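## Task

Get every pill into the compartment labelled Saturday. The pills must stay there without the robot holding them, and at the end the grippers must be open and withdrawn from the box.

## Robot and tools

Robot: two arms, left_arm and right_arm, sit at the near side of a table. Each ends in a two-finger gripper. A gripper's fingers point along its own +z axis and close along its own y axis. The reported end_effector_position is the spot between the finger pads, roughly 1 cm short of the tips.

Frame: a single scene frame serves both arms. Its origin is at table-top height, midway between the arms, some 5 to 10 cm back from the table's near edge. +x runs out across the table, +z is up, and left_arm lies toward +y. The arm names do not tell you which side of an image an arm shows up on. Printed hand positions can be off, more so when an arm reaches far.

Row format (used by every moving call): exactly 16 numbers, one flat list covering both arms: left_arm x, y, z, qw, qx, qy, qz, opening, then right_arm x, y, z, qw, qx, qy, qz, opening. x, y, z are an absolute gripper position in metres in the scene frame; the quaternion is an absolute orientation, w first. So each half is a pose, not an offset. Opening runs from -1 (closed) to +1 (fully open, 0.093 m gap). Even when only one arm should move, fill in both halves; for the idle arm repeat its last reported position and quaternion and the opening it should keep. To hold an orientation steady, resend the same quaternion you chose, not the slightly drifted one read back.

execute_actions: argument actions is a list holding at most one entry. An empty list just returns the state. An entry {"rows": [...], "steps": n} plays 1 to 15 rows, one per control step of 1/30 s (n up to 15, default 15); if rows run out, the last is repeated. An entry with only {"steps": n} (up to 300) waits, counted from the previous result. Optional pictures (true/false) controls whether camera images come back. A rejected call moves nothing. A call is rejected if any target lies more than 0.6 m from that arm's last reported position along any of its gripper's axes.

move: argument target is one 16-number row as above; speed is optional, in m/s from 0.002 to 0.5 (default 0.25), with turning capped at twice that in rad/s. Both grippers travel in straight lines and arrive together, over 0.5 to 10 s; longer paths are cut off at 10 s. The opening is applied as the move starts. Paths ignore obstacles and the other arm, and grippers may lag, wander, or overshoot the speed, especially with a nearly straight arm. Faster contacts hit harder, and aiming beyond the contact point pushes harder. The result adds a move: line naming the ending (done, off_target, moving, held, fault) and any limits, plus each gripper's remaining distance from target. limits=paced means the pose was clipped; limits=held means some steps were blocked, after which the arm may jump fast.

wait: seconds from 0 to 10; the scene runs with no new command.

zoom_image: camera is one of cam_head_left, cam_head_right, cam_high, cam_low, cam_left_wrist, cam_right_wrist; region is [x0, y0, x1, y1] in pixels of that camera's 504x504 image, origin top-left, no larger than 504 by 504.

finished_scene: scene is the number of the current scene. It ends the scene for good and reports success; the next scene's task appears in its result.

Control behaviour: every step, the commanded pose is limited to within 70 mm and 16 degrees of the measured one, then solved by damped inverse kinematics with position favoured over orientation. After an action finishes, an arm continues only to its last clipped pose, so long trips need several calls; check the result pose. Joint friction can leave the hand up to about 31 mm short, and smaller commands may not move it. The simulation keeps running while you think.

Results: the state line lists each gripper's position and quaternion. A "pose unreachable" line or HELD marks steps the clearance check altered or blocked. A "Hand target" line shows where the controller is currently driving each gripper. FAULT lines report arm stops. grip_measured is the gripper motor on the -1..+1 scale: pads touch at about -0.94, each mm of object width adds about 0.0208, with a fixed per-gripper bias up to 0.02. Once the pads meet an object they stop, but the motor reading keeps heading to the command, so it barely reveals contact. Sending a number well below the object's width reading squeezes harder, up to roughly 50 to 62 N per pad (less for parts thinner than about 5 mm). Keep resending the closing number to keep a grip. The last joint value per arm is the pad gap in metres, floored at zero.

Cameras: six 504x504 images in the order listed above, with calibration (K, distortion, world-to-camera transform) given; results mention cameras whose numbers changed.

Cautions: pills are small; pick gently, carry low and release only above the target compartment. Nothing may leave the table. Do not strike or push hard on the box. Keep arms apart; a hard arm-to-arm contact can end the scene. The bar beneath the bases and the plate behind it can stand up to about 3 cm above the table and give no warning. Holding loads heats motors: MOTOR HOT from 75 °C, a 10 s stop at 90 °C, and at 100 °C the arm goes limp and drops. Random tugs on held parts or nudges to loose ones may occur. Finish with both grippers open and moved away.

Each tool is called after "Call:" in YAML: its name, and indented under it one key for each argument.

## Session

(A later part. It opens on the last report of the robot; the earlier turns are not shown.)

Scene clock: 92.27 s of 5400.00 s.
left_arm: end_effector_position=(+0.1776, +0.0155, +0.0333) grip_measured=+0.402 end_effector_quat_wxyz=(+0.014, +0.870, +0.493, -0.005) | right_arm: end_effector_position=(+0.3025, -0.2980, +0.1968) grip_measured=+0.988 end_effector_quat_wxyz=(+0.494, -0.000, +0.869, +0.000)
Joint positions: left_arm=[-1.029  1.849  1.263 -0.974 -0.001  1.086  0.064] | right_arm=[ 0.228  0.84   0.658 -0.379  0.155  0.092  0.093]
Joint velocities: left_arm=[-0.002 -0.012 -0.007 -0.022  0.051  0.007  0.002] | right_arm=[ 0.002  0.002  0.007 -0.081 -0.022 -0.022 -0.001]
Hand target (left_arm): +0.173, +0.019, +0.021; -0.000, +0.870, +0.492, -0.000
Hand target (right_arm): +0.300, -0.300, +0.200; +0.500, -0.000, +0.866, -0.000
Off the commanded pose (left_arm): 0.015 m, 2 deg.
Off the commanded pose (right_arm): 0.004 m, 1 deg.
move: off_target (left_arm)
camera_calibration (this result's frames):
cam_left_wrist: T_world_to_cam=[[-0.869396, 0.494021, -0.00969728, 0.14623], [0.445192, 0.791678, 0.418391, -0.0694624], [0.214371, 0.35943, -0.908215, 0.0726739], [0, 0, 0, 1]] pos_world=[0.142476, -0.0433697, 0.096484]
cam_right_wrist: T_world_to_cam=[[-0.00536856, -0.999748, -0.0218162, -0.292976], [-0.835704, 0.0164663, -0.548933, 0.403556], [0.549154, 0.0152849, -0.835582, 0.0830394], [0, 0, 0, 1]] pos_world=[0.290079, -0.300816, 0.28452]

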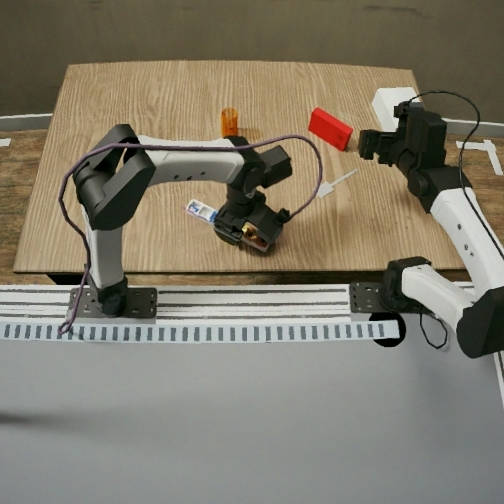

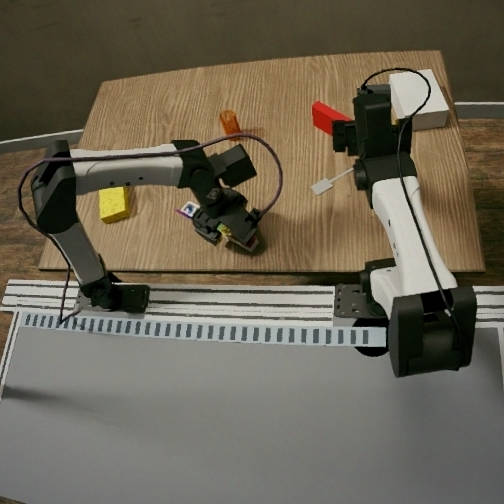

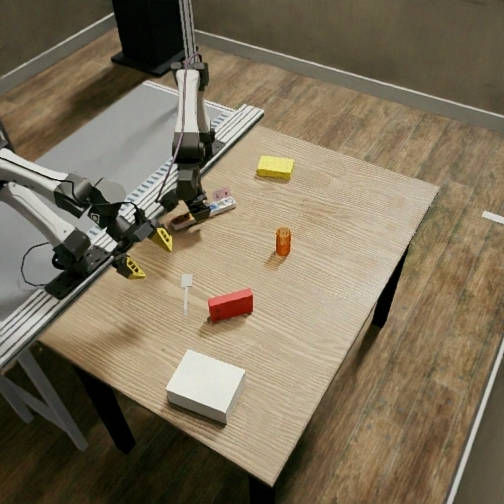

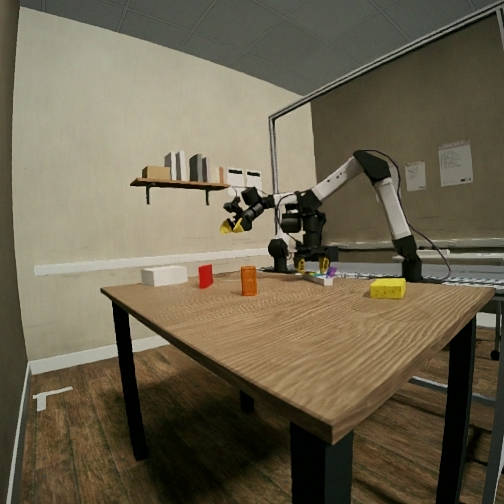

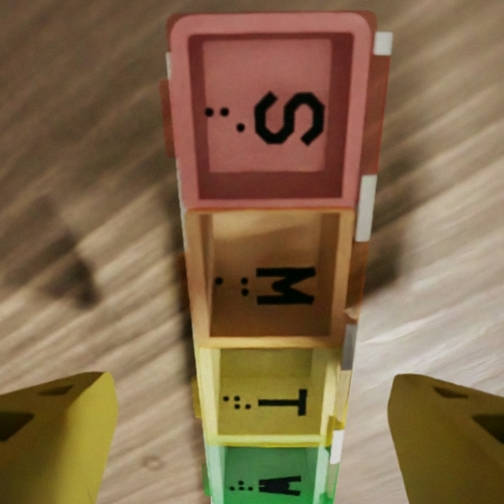

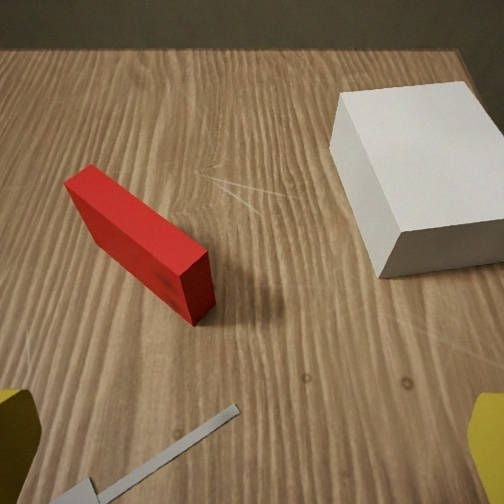

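Call:
move:
  target: [0.171,0.021,0.003,0,0.87,0.492,0,0.4,0.3,-0.3,0.2,0.5,0,0.866,0,1]
  speed: 0.02

Call:
move:
  target: [0.173,0.019,0.012,0,0.87,0.492,0,-0.42,0.3,-0.3,0.2,0.5,0,0.866,0,1]
  speed: 0.02

Scene clock: 94.37 s of 5400.00 s.
left_arm: end_effector_position=(+0.1764, +0.0171, +0.0160) grip_measured=+0.402 end_effector_quat_wxyz=(+0.014, +0.870, +0.494, -0.005) | right_arm: end_effector_position=(+0.3025, -0.2980, +0.1968) grip_measured=+0.988 end_effector_quat_wxyz=(+0.494, -0.000, +0.869, +0.000)
Joint positions: left_arm=[-1.029  1.865  1.21  -0.905 -0.001  1.085  0.064] | right_arm=[ 0.228  0.84   0.658 -0.379  0.155  0.092  0.093]
Joint velocities: left_arm=[ 0.002  0.012 -0.007 -0.022 -0.037  0.037 -0.   ] | right_arm=[-0.022 -0.002 -0.012  0.081 -0.051  0.037  0.001]
Hand target (left_arm): +0.171, +0.021, +0.003; -0.000, +0.870, +0.492, -0.000
Hand target (right_arm): +0.300, -0.300, +0.200; +0.500, -0.000, +0.866, -0.000
Off the commanded pose (left_arm): 0.015 m, 2 deg.
Off the commanded pose (right_arm): 0.004 m, 1 deg.
move: off_target (left_arm)
camera_calibration (this result's frames):
cam_left_wrist: T_world_to_cam=[[-0.870149, 0.492694, -0.00966328, 0.144386], [0.444002, 0.792359, 0.418364, -0.0627433], [0.213782, 0.359749, -0.908228, 0.0567089], [0, 0, 0, 1]] pos_world=[0.141372, -0.0418238, 0.0791495]
cam_right_wrist: T_world_to_cam=[[-0.00536856, -0.999748, -0.0218162, -0.292976], [-0.835704, 0.0164663, -0.548933, 0.403556], [0.549154, 0.0152849, -0.835582, 0.0830394], [0, 0, 0, 1]] pos_world=[0.290079, -0.300816, 0.28452]

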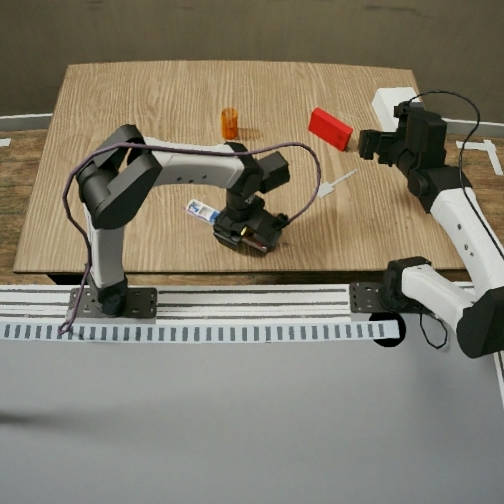

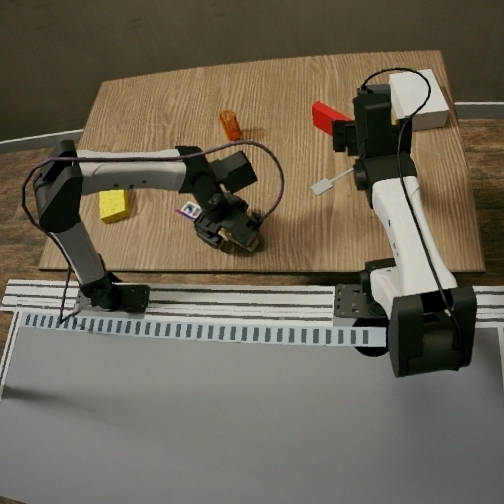

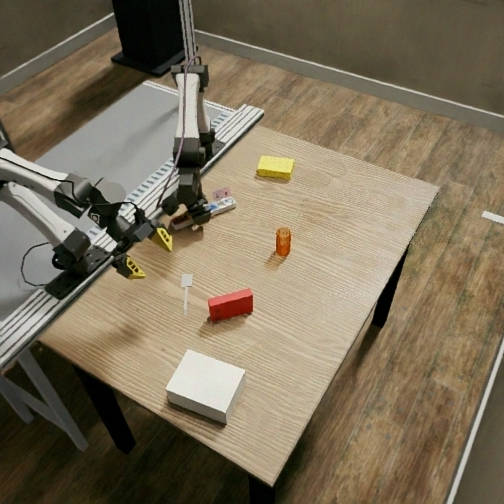

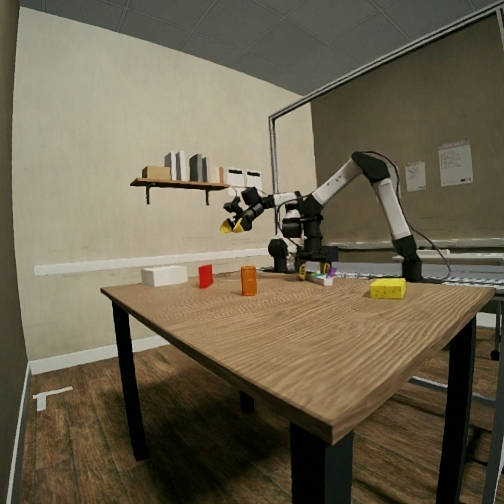

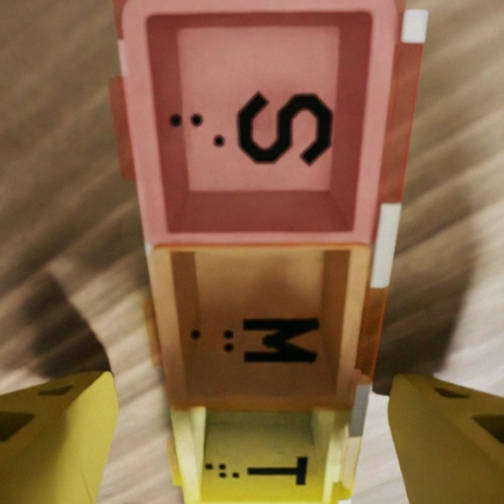

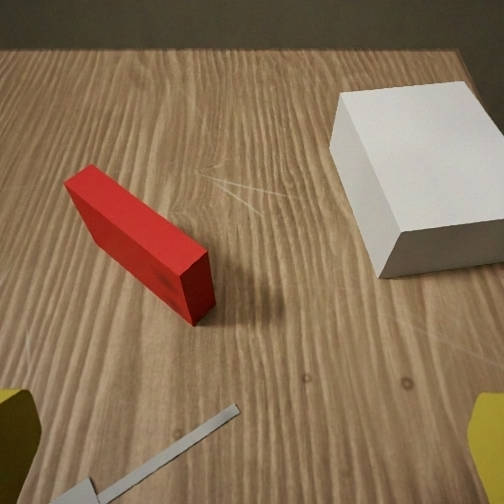

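Scene clock: 95.33 s of 5400.00 s.
left_arm: end_effector_position=(+0.1764, +0.0171, +0.0160) grip_measured=-0.403 end_effector_quat_wxyz=(+0.014, +0.870, +0.494, -0.005) | right_arm: end_effector_position=(+0.3025, -0.2980, +0.1968) grip_measured=+0.988 end_effector_quat_wxyz=(+0.494, -0.000, +0.869, +0.000)
Joint positions: left_arm=[-1.029  1.865  1.21  -0.905 -0.001  1.085  0.026] | right_arm=[ 0.228  0.84   0.658 -0.379  0.155  0.092  0.093]
Joint velocities: left_arm=[ 0.007 -0.007  0.002 -0.037 -0.066  0.037 -0.   ] | right_arm=[ 0.002 -0.012 -0.002  0.007 -0.007 -0.007 -0.   ]
Hand target (left_arm): +0.173, +0.019, +0.012; +0.000, +0.870, +0.492, -0.000
Hand target (right_arm): +0.300, -0.300, +0.200; +0.500, -0.000, +0.866, -0.000
Off the commanded pose (left_arm): 0.006 m, 2 deg.
Off the commanded pose (right_arm): 0.004 m, 1 deg.
move: done
camera_calibration (this result's frames):
cam_left_wrist: T_world_to_cam=[[-0.870149, 0.492694, -0.00966328, 0.144386], [0.444002, 0.792359, 0.418364, -0.0627433], [0.213782, 0.359749, -0.908228, 0.0567089], [0, 0, 0, 1]] pos_world=[0.141372, -0.0418238, 0.0791495]
cam_right_wrist: T_world_to_cam=[[-0.00536856, -0.999748, -0.0218162, -0.292976], [-0.835704, 0.0164663, -0.548933, 0.403556], [0.549154, 0.0152849, -0.835582, 0.0830394], [0, 0, 0, 1]] pos_world=[0.290079, -0.300816, 0.28452]

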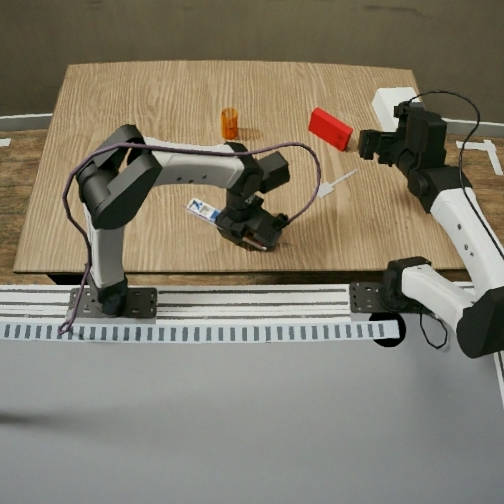

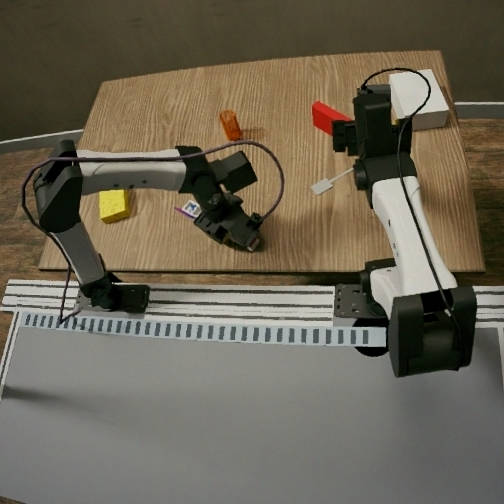

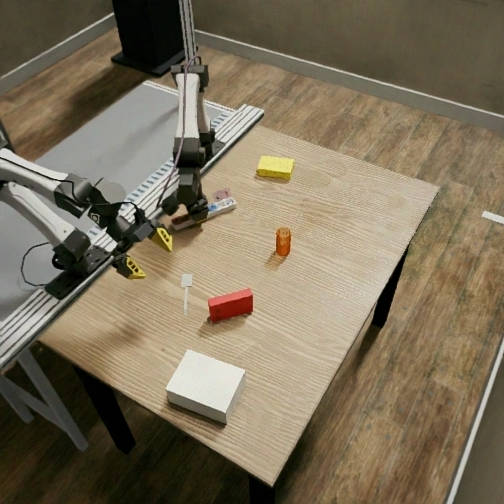

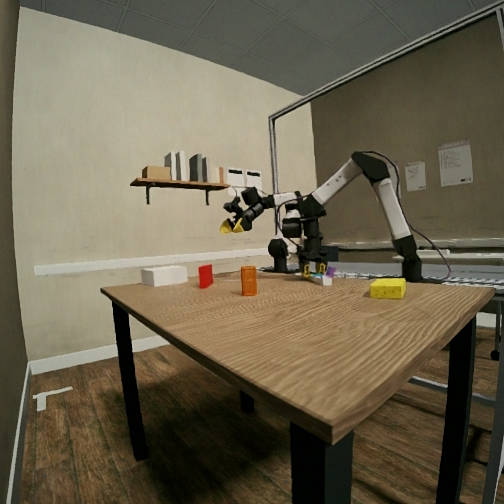

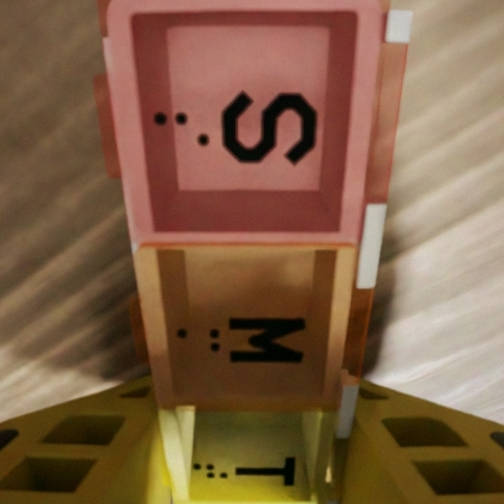

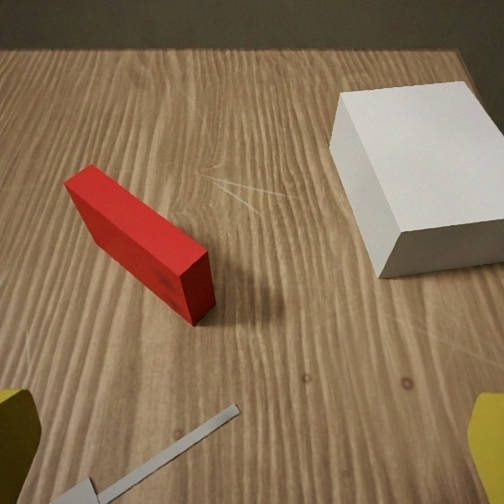

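Call:
move:
  target: [0.2,0.03,0.12,0,0.87,0.492,0,-0.42,0.3,-0.3,0.2,0.5,0,0.866,0,1]
  speed: 0.08

Call:
move:
  target: [0.42,0.06,0.22,0.25,0.25,0.933,-0.067,-0.42,0.3,-0.3,0.2,0.5,0,0.866,0,1]
  speed: 0.15

Call:
move:
  target: [0.54,0.008,0.25,0.519,0.218,0.815,-0.139,-0.42,0.37,-0.09,0.10,0.668,-0.286,0.612,0.312,1]
  speed: 0.08

Scene clock: 98.47 s of 5400.00 s.
left_arm: end_effector_position=(+0.1959, +0.0269, +0.1159) grip_measured=-0.403 end_effector_quat_wxyz=(+0.002, +0.870, +0.492, -0.005) | right_arm: end_effector_position=(+0.3025, -0.2980, +0.1968) grip_measured=+0.988 end_effector_quat_wxyz=(+0.494, -0.000, +0.869, +0.000)
Joint positions: left_arm=[-0.968  1.819  1.56  -1.324 -0.002  1.149  0.026] | right_arm=[ 0.228  0.84   0.658 -0.379  0.155  0.092  0.093]
Joint velocities: left_arm=[ 0.007 -0.012 -0.002  0.007  0.022  0.007 -0.   ] | right_arm=[-0.007  0.002 -0.002  0.051  0.051  0.007 -0.001]
Hand target (left_arm): +0.200, +0.030, +0.120; +0.001, +0.870, +0.492, +0.000
Hand target (right_arm): +0.300, -0.300, +0.200; +0.500, -0.000, +0.866, -0.000
Off the commanded pose (left_arm): 0.007 m, 1 deg.
Off the commanded pose (right_arm): 0.004 m, 1 deg.
move: done
camera_calibration (this result's frames):
cam_left_wrist: T_world_to_cam=[[-0.868702, 0.49523, 0.0101803, 0.154853], [0.451194, 0.782641, 0.428832, -0.123371], [0.204403, 0.377121, -0.903327, 0.140513], [0, 0, 0, 1]] pos_world=[0.161464, -0.0331229, 0.178258]
cam_right_wrist: T_world_to_cam=[[-0.00536856, -0.999748, -0.0218162, -0.292976], [-0.835704, 0.0164663, -0.548933, 0.403556], [0.549154, 0.0152849, -0.835582, 0.0830394], [0, 0, 0, 1]] pos_world=[0.290079, -0.300816, 0.28452]

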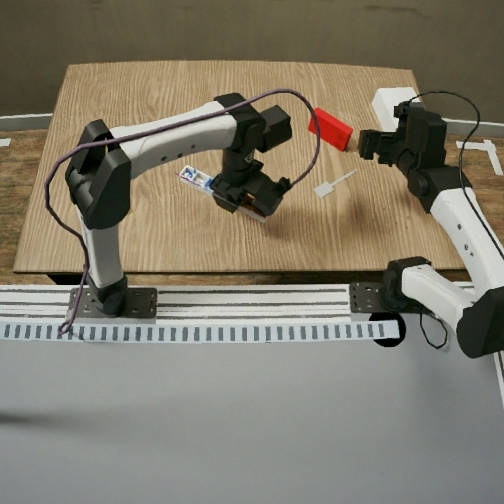

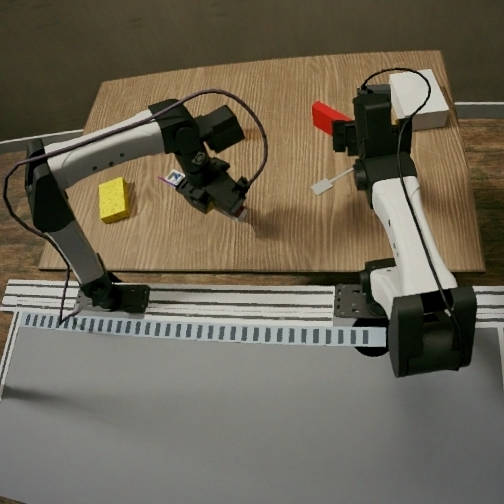

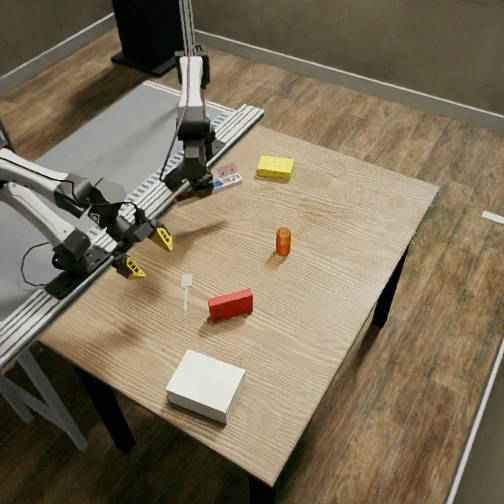

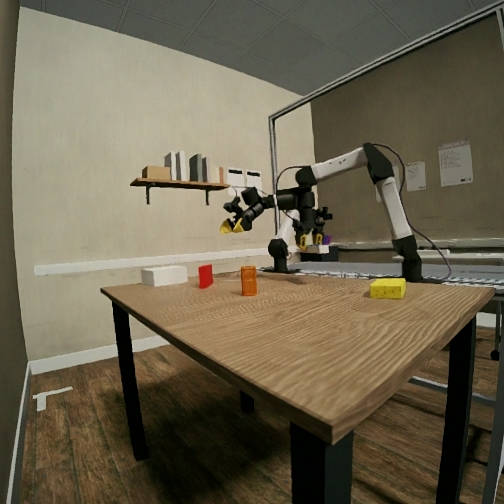

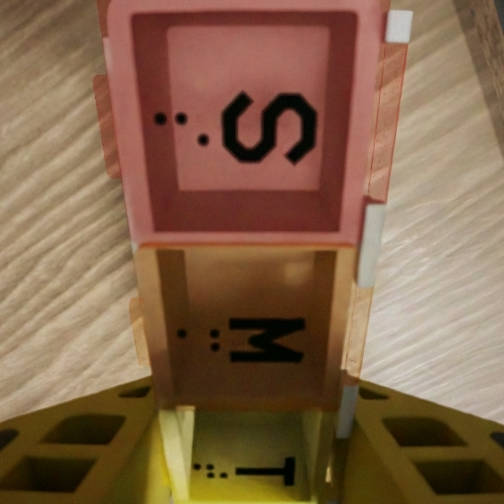

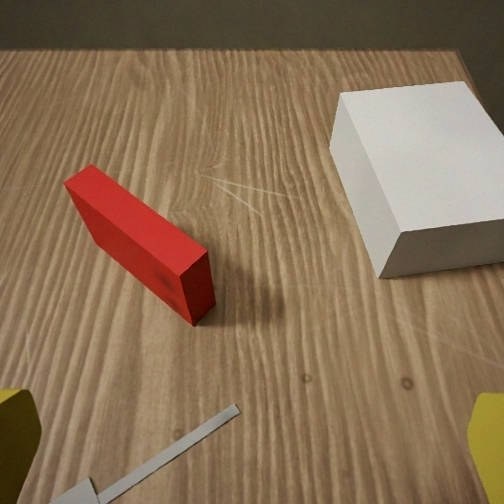

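Scene clock: 104.40 s of 5400.00 s.
left_arm: end_effector_position=(+0.4121, +0.0607, +0.2244) grip_measured=-0.404 end_effector_quat_wxyz=(+0.254, +0.264, +0.928, -0.068) | right_arm: end_effector_position=(+0.3025, -0.2980, +0.1968) grip_measured=+0.988 end_effector_quat_wxyz=(+0.494, -0.000, +0.869, +0.000)
Joint positions: left_arm=[-0.548  1.937  2.027 -1.139 -0.018  0.02   0.026] | right_arm=[ 0.228  0.84   0.658 -0.379  0.155  0.092  0.093]
Joint velocities: left_arm=[-0.012 -0.012 -0.007  0.081  0.022  0.007 -0.   ] | right_arm=[ 0.002  0.012 -0.002 -0.081  0.037  0.066 -0.   ]
Hand target (left_arm): +0.420, +0.062, +0.221; +0.254, +0.254, +0.931, -0.064
Hand target (right_arm): +0.300, -0.300, +0.200; +0.500, -0.000, +0.866, -0.000
Off the commanded pose (left_arm): 0.009 m, 2 deg.
Off the commanded pose (right_arm): 0.004 m, 1 deg.
move: done
camera_calibration (this result's frames):
cam_left_wrist: T_world_to_cam=[[-0.511484, -0.859214, 0.0116277, 0.259545], [-0.857172, 0.509225, -0.0771106, 0.375462], [0.0603334, -0.0494078, -0.996955, 0.28792], [0, 0, 0, 1]] pos_world=[0.437218, 0.0460352, 0.312977]
cam_right_wrist: T_world_to_cam=[[-0.00536856, -0.999748, -0.0218162, -0.292976], [-0.835704, 0.0164663, -0.548933, 0.403556], [0.549154, 0.0152849, -0.835582, 0.0830394], [0, 0, 0, 1]] pos_world=[0.290079, -0.300816, 0.28452]

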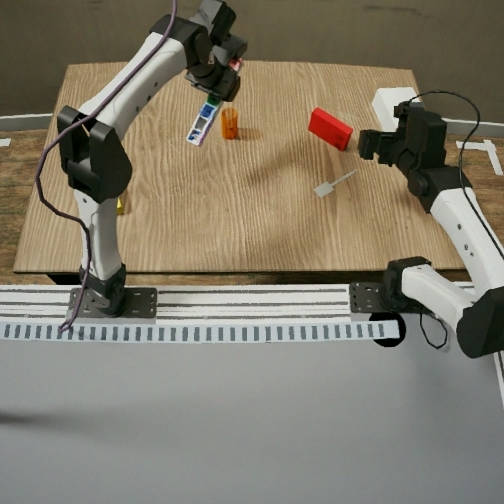

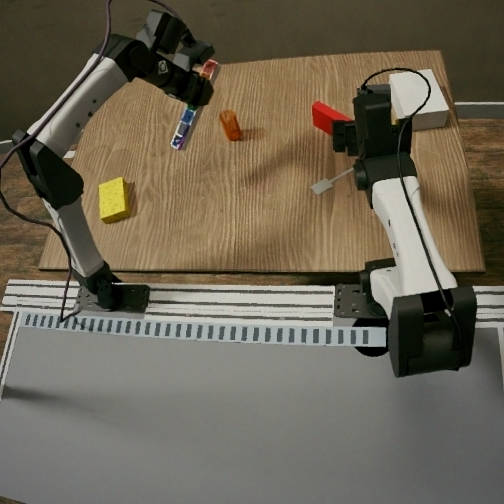

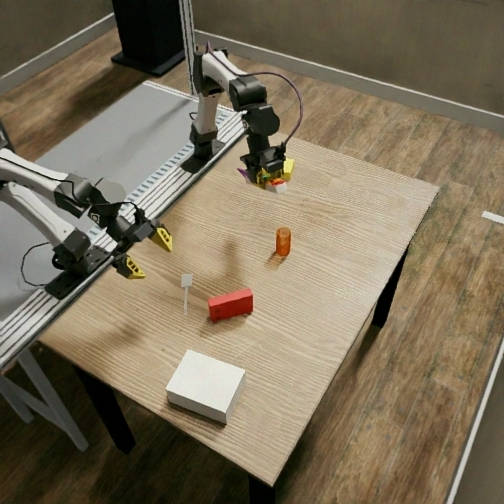

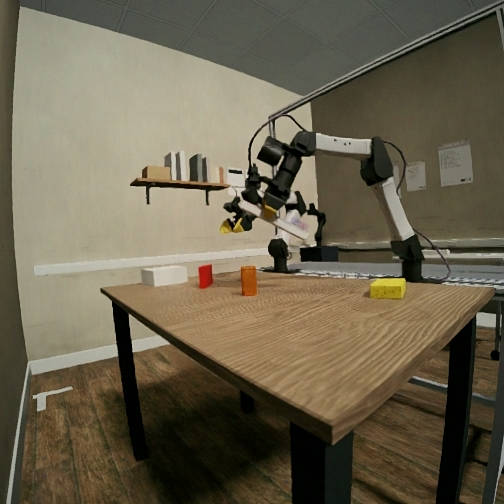

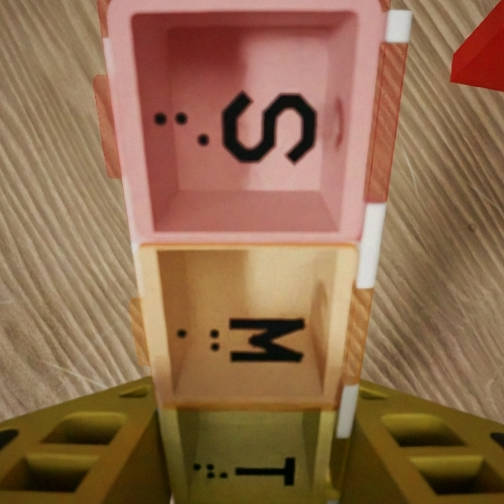

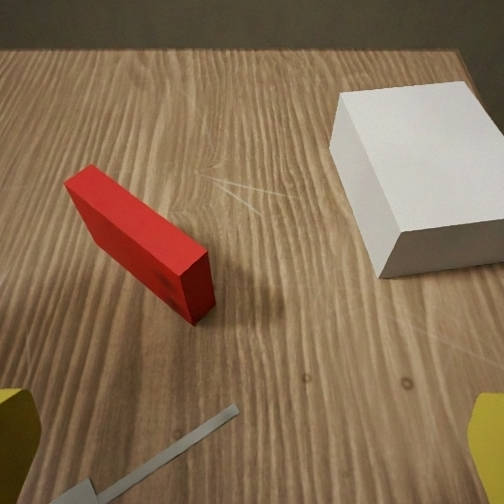

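Scene clock: 111.40 s of 5400.00 s.
left_arm: end_effector_position=(+0.5360, +0.0087, +0.2748) grip_measured=-0.404 end_effector_quat_wxyz=(+0.536, +0.215, +0.805, -0.139) | right_arm: end_effector_position=(+0.3659, -0.0952, +0.0991) grip_measured=+0.988 end_effector_quat_wxyz=(+0.634, -0.293, +0.649, +0.302)
Joint positions: left_arm=[-0.513  2.018  1.878 -0.267 -0.     0.027  0.026] | right_arm=[ 0.433  2.036  0.463  1.54  -0.485  0.017  0.093]
Joint velocities: left_arm=[-0.007  0.002 -0.017  0.037  0.022 -0.022 -0.   ] | right_arm=[-0.022 -0.002  0.007  0.007  0.007  0.007 -0.001]
Hand target (left_arm): +0.540, +0.010, +0.251; +0.520, +0.221, +0.814, -0.135
Hand target (right_arm): +0.369, -0.089, +0.103; +0.640, -0.301, +0.637, +0.305
Off the commanded pose (left_arm): 0.025 m, 2 deg.
Off the commanded pose (right_arm): 0.007 m, 6 deg.
joint sent to its limit (right arm) — the command would take joint 4 (wrist pitch) past its upper limit, so that joint was sent only as far as its limit.
move: off_target (left_arm, right_arm)
camera_calibration (this result's frames):
cam_left_wrist: T_world_to_cam=[[-0.495178, -0.868615, 0.0175073, 0.267295], [-0.659306, 0.36258, -0.658674, 0.567045], [0.565787, -0.337704, -0.752224, -0.00757327], [0, 0, 0, 1]] pos_world=[0.510499, 0.0240197, 0.363121]
cam_right_wrist: T_world_to_cam=[[0.766621, -0.640642, -0.0432514, -0.338191], [-0.318485, -0.320894, -0.891961, 0.212202], [0.557548, 0.697571, -0.450039, -0.0128777], [0, 0, 0, 1]] pos_world=[0.334027, -0.139582, 0.168853]

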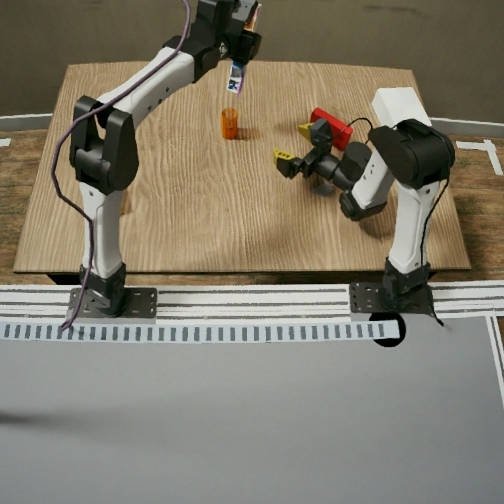

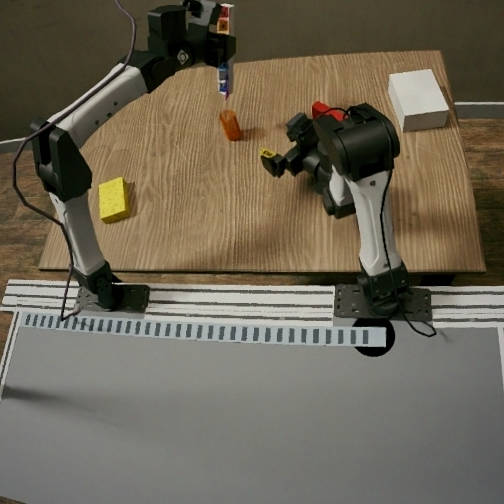

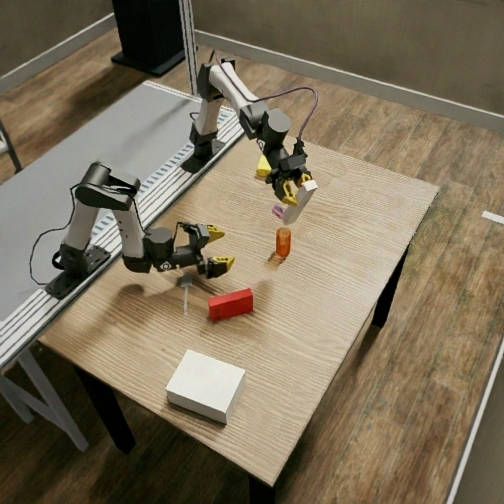

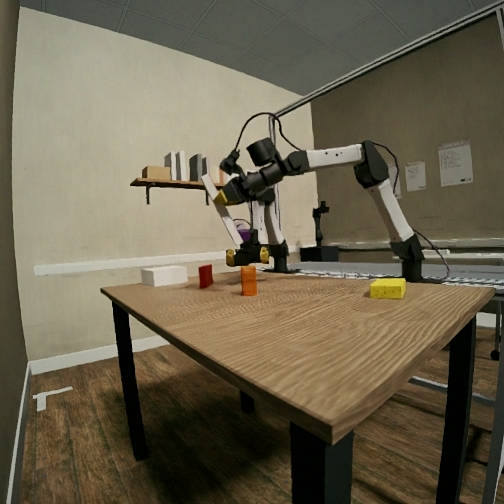

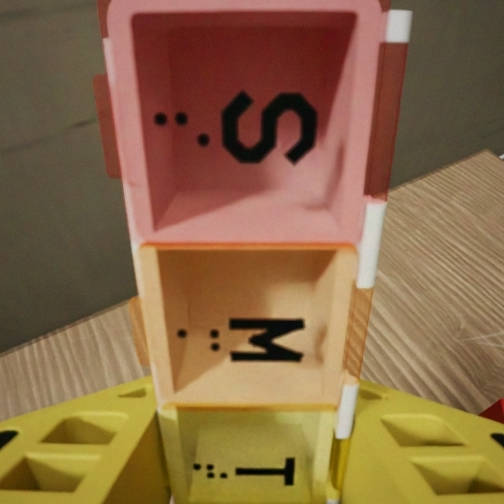

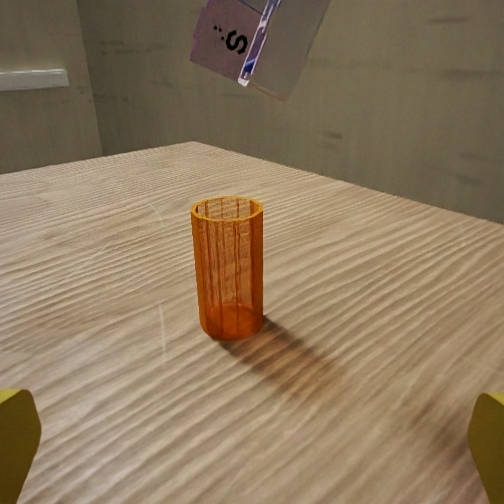

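Call:
move:
  target: [0.521,0.018,0.218,0.588,0.205,0.766,-0.158,-0.42,0.3659,-0.0952,0.0991,0.634,-0.293,0.649,0.302,1]
  speed: 0.03

Call:
zoom_image:
  camera: "cam_head_left"
  region: [190,60,280,150]

Call:
zoom_image:
  camera: "cam_high"
  region: [240,180,330,270]

Scene clock: 114.97 s of 5400.00 s.
left_arm: end_effector_position=(+0.5227, +0.0138, +0.2255) grip_measured=-0.404 end_effector_quat_wxyz=(+0.594, +0.205, +0.762, -0.155) | right_arm: end_effector_position=(+0.3656, -0.0950, +0.0991) grip_measured=+0.988 end_effector_quat_wxyz=(+0.633, -0.294, +0.649, +0.303)
Joint positions: left_arm=[-0.513  1.94   1.436  0.246  0.006  0.027  0.026] | right_arm=[ 0.433  2.036  0.463  1.54  -0.487  0.016  0.093]
Joint velocities: left_arm=[ 0.002 -0.002  0.002 -0.007  0.007 -0.022 -0.   ] | right_arm=[-0.012 -0.002  0.002 -0.022  0.081 -0.022 -0.001]
Hand target (left_arm): +0.521, +0.018, +0.218; +0.588, +0.205, +0.766, -0.157
Hand target (right_arm): +0.366, -0.095, +0.099; +0.634, -0.293, +0.649, +0.302
Off the commanded pose (left_arm): 0.009 m, 1 deg.
Off the commanded pose (right_arm): 0.000 m, 0 deg.
move: done
camera_calibration (this result's frames):
cam_left_wrist: T_world_to_cam=[[-0.500497, -0.865559, 0.0176171, 0.26876], [-0.566466, 0.312026, -0.76273, 0.499621], [0.654691, -0.391723, -0.646478, -0.104986], [0, 0, 0, 1]] pos_world=[0.486265, 0.0356077, 0.308469]
cam_right_wrist: T_world_to_cam=[[0.7681, -0.638891, -0.0429039, -0.338215], [-0.317504, -0.321817, -0.891978, 0.211745], [0.556069, 0.698751, -0.450038, -0.0122331], [0, 0, 0, 1]] pos_world=[0.333815, -0.139391, 0.168856]

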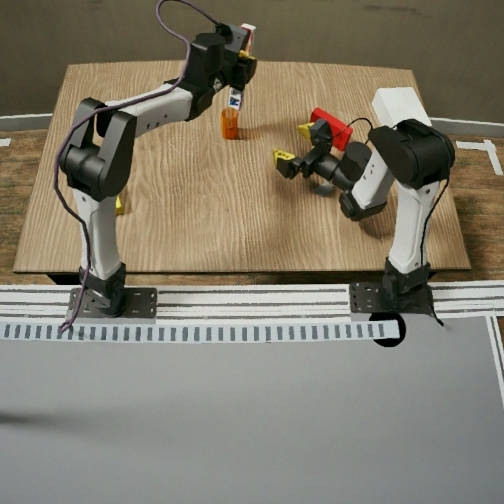

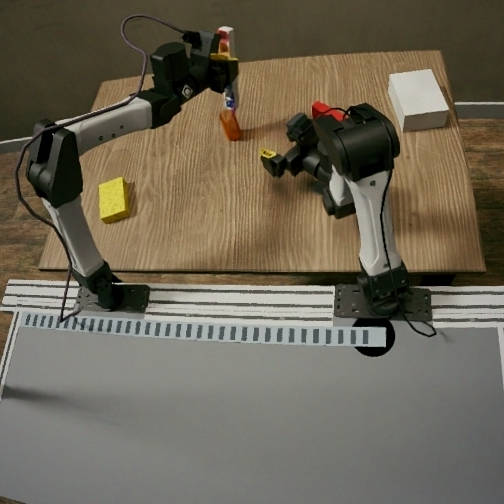

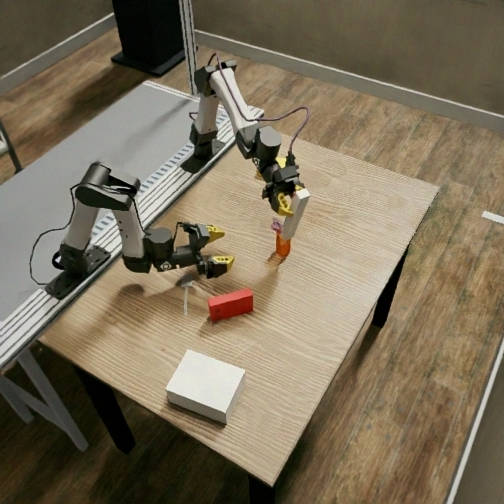

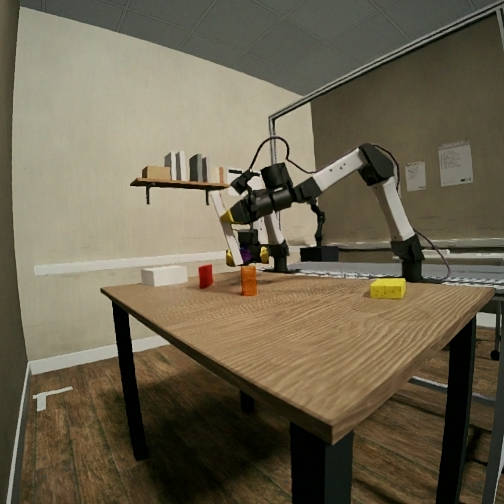

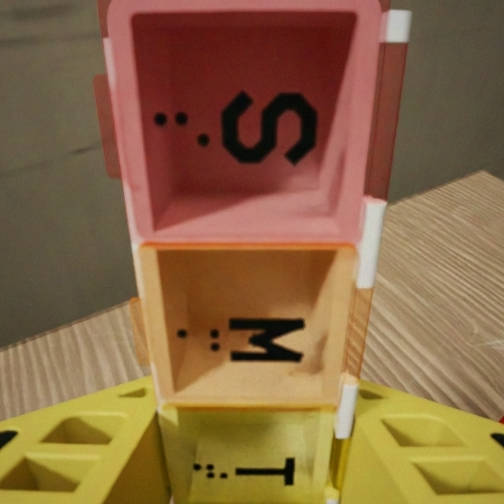

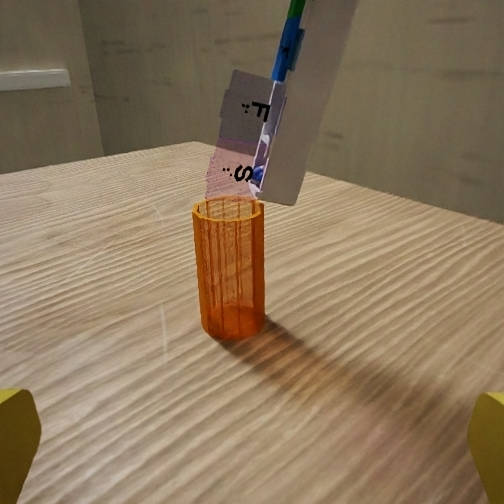

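Region (190, 60, 280, 150) of cam_head_left's 504x504 image, scaled by 5.600, with more detail than that image has.

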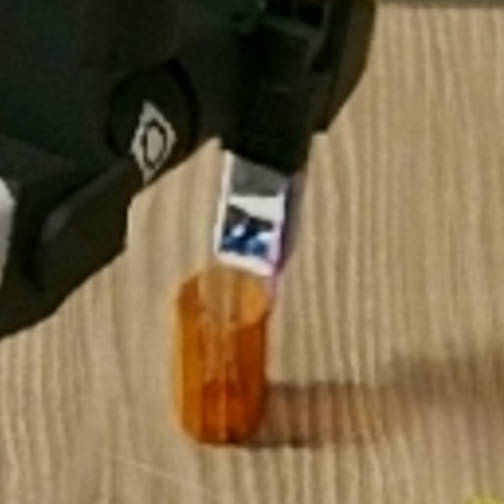

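Region (240, 180, 330, 270) of cam_high's 504x504 image, scaled by 5.600, with more detail than that image has.

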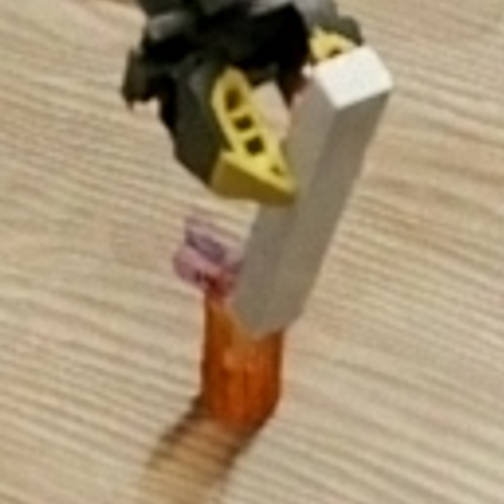

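Call:
move:
  target: [0.487,0.0345,0.243,0.683,0.183,0.683,-0.183,-0.42,0.3659,-0.0952,0.0991,0.634,-0.293,0.649,0.302,1]
  speed: 0.02

Call:
zoom_image:
  camera: "cam_head_left"
  region: [190,60,280,150]

Scene clock: 121.97 s of 5400.00 s.
left_arm: end_effector_position=(+0.4902, +0.0324, +0.2495) grip_measured=-0.404 end_effector_quat_wxyz=(+0.688, +0.182, +0.680, -0.177) | right_arm: end_effector_position=(+0.3656, -0.0950, +0.0991) grip_measured=+0.988 end_effector_quat_wxyz=(+0.633, -0.294, +0.649, +0.303)
Joint positions: left_arm=[-0.513  1.831  1.128  0.703  0.006  0.027  0.026] | right_arm=[ 0.433  2.036  0.463  1.54  -0.487  0.016  0.093]
Joint velocities: left_arm=[ 0.012 -0.012 -0.012 -0.022  0.066  0.066 -0.001] | right_arm=[-0.012  0.012  0.012  0.022 -0.022 -0.066  0.   ]
Hand target (left_arm): +0.486, +0.034, +0.243; +0.684, +0.184, +0.683, -0.181
Hand target (right_arm): +0.366, -0.095, +0.099; +0.634, -0.293, +0.649, +0.302
Off the commanded pose (left_arm): 0.008 m, 1 deg.
Off the commanded pose (right_arm): 0.000 m, 0 deg.
move: done
camera_calibration (this result's frames):
cam_left_wrist: T_world_to_cam=[[-0.500025, -0.865906, 0.013473, 0.26897], [-0.378456, 0.204496, -0.902747, 0.439897], [0.778939, -0.456495, -0.42996, -0.173714], [0, 0, 0, 1]] pos_world=[0.436285, 0.0636456, 0.318802]
cam_right_wrist: T_world_to_cam=[[0.7681, -0.638891, -0.0429039, -0.338215], [-0.317504, -0.321817, -0.891978, 0.211745], [0.556069, 0.698751, -0.450038, -0.0122331], [0, 0, 0, 1]] pos_world=[0.333815, -0.139391, 0.168856]

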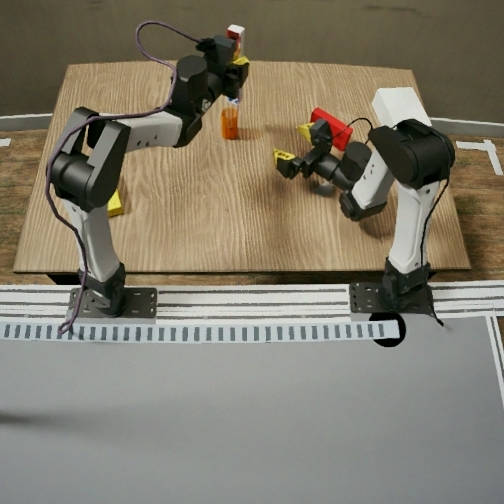

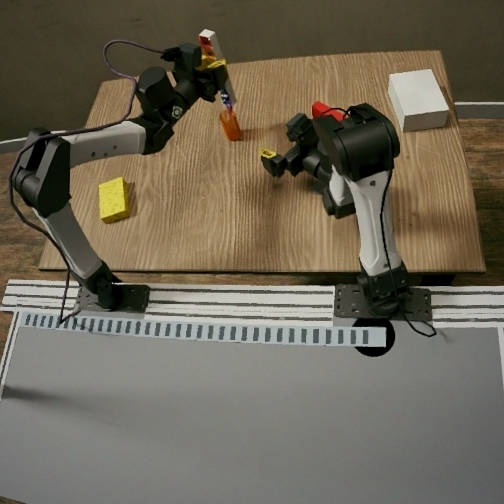

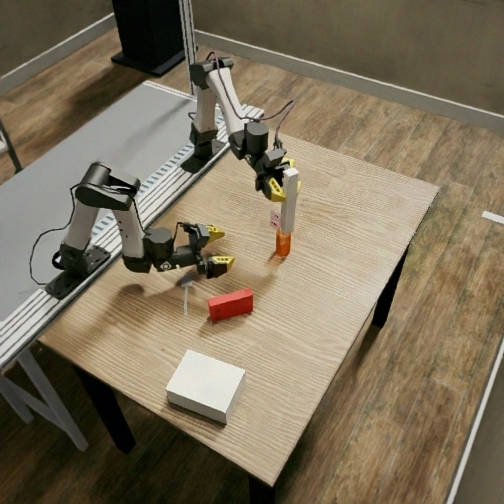

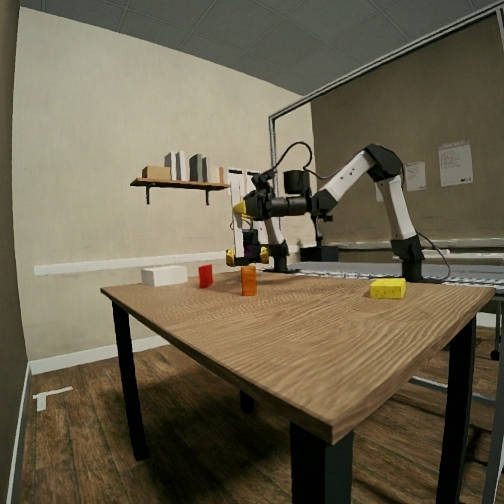

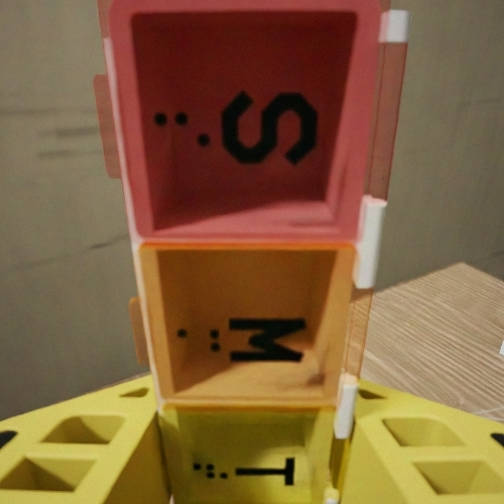

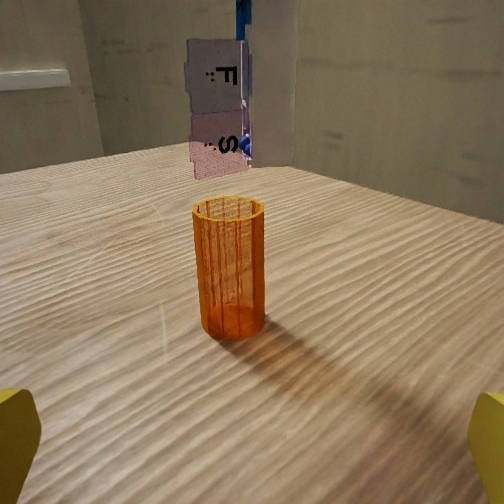

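Region (190, 60, 280, 150) of cam_head_left's 504x504 image, scaled by 5.600, with more detail than that image has.

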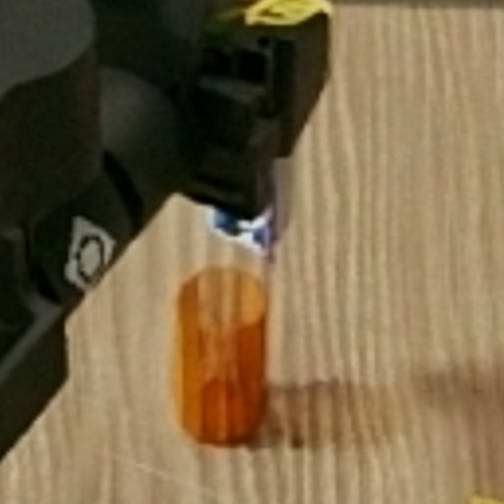

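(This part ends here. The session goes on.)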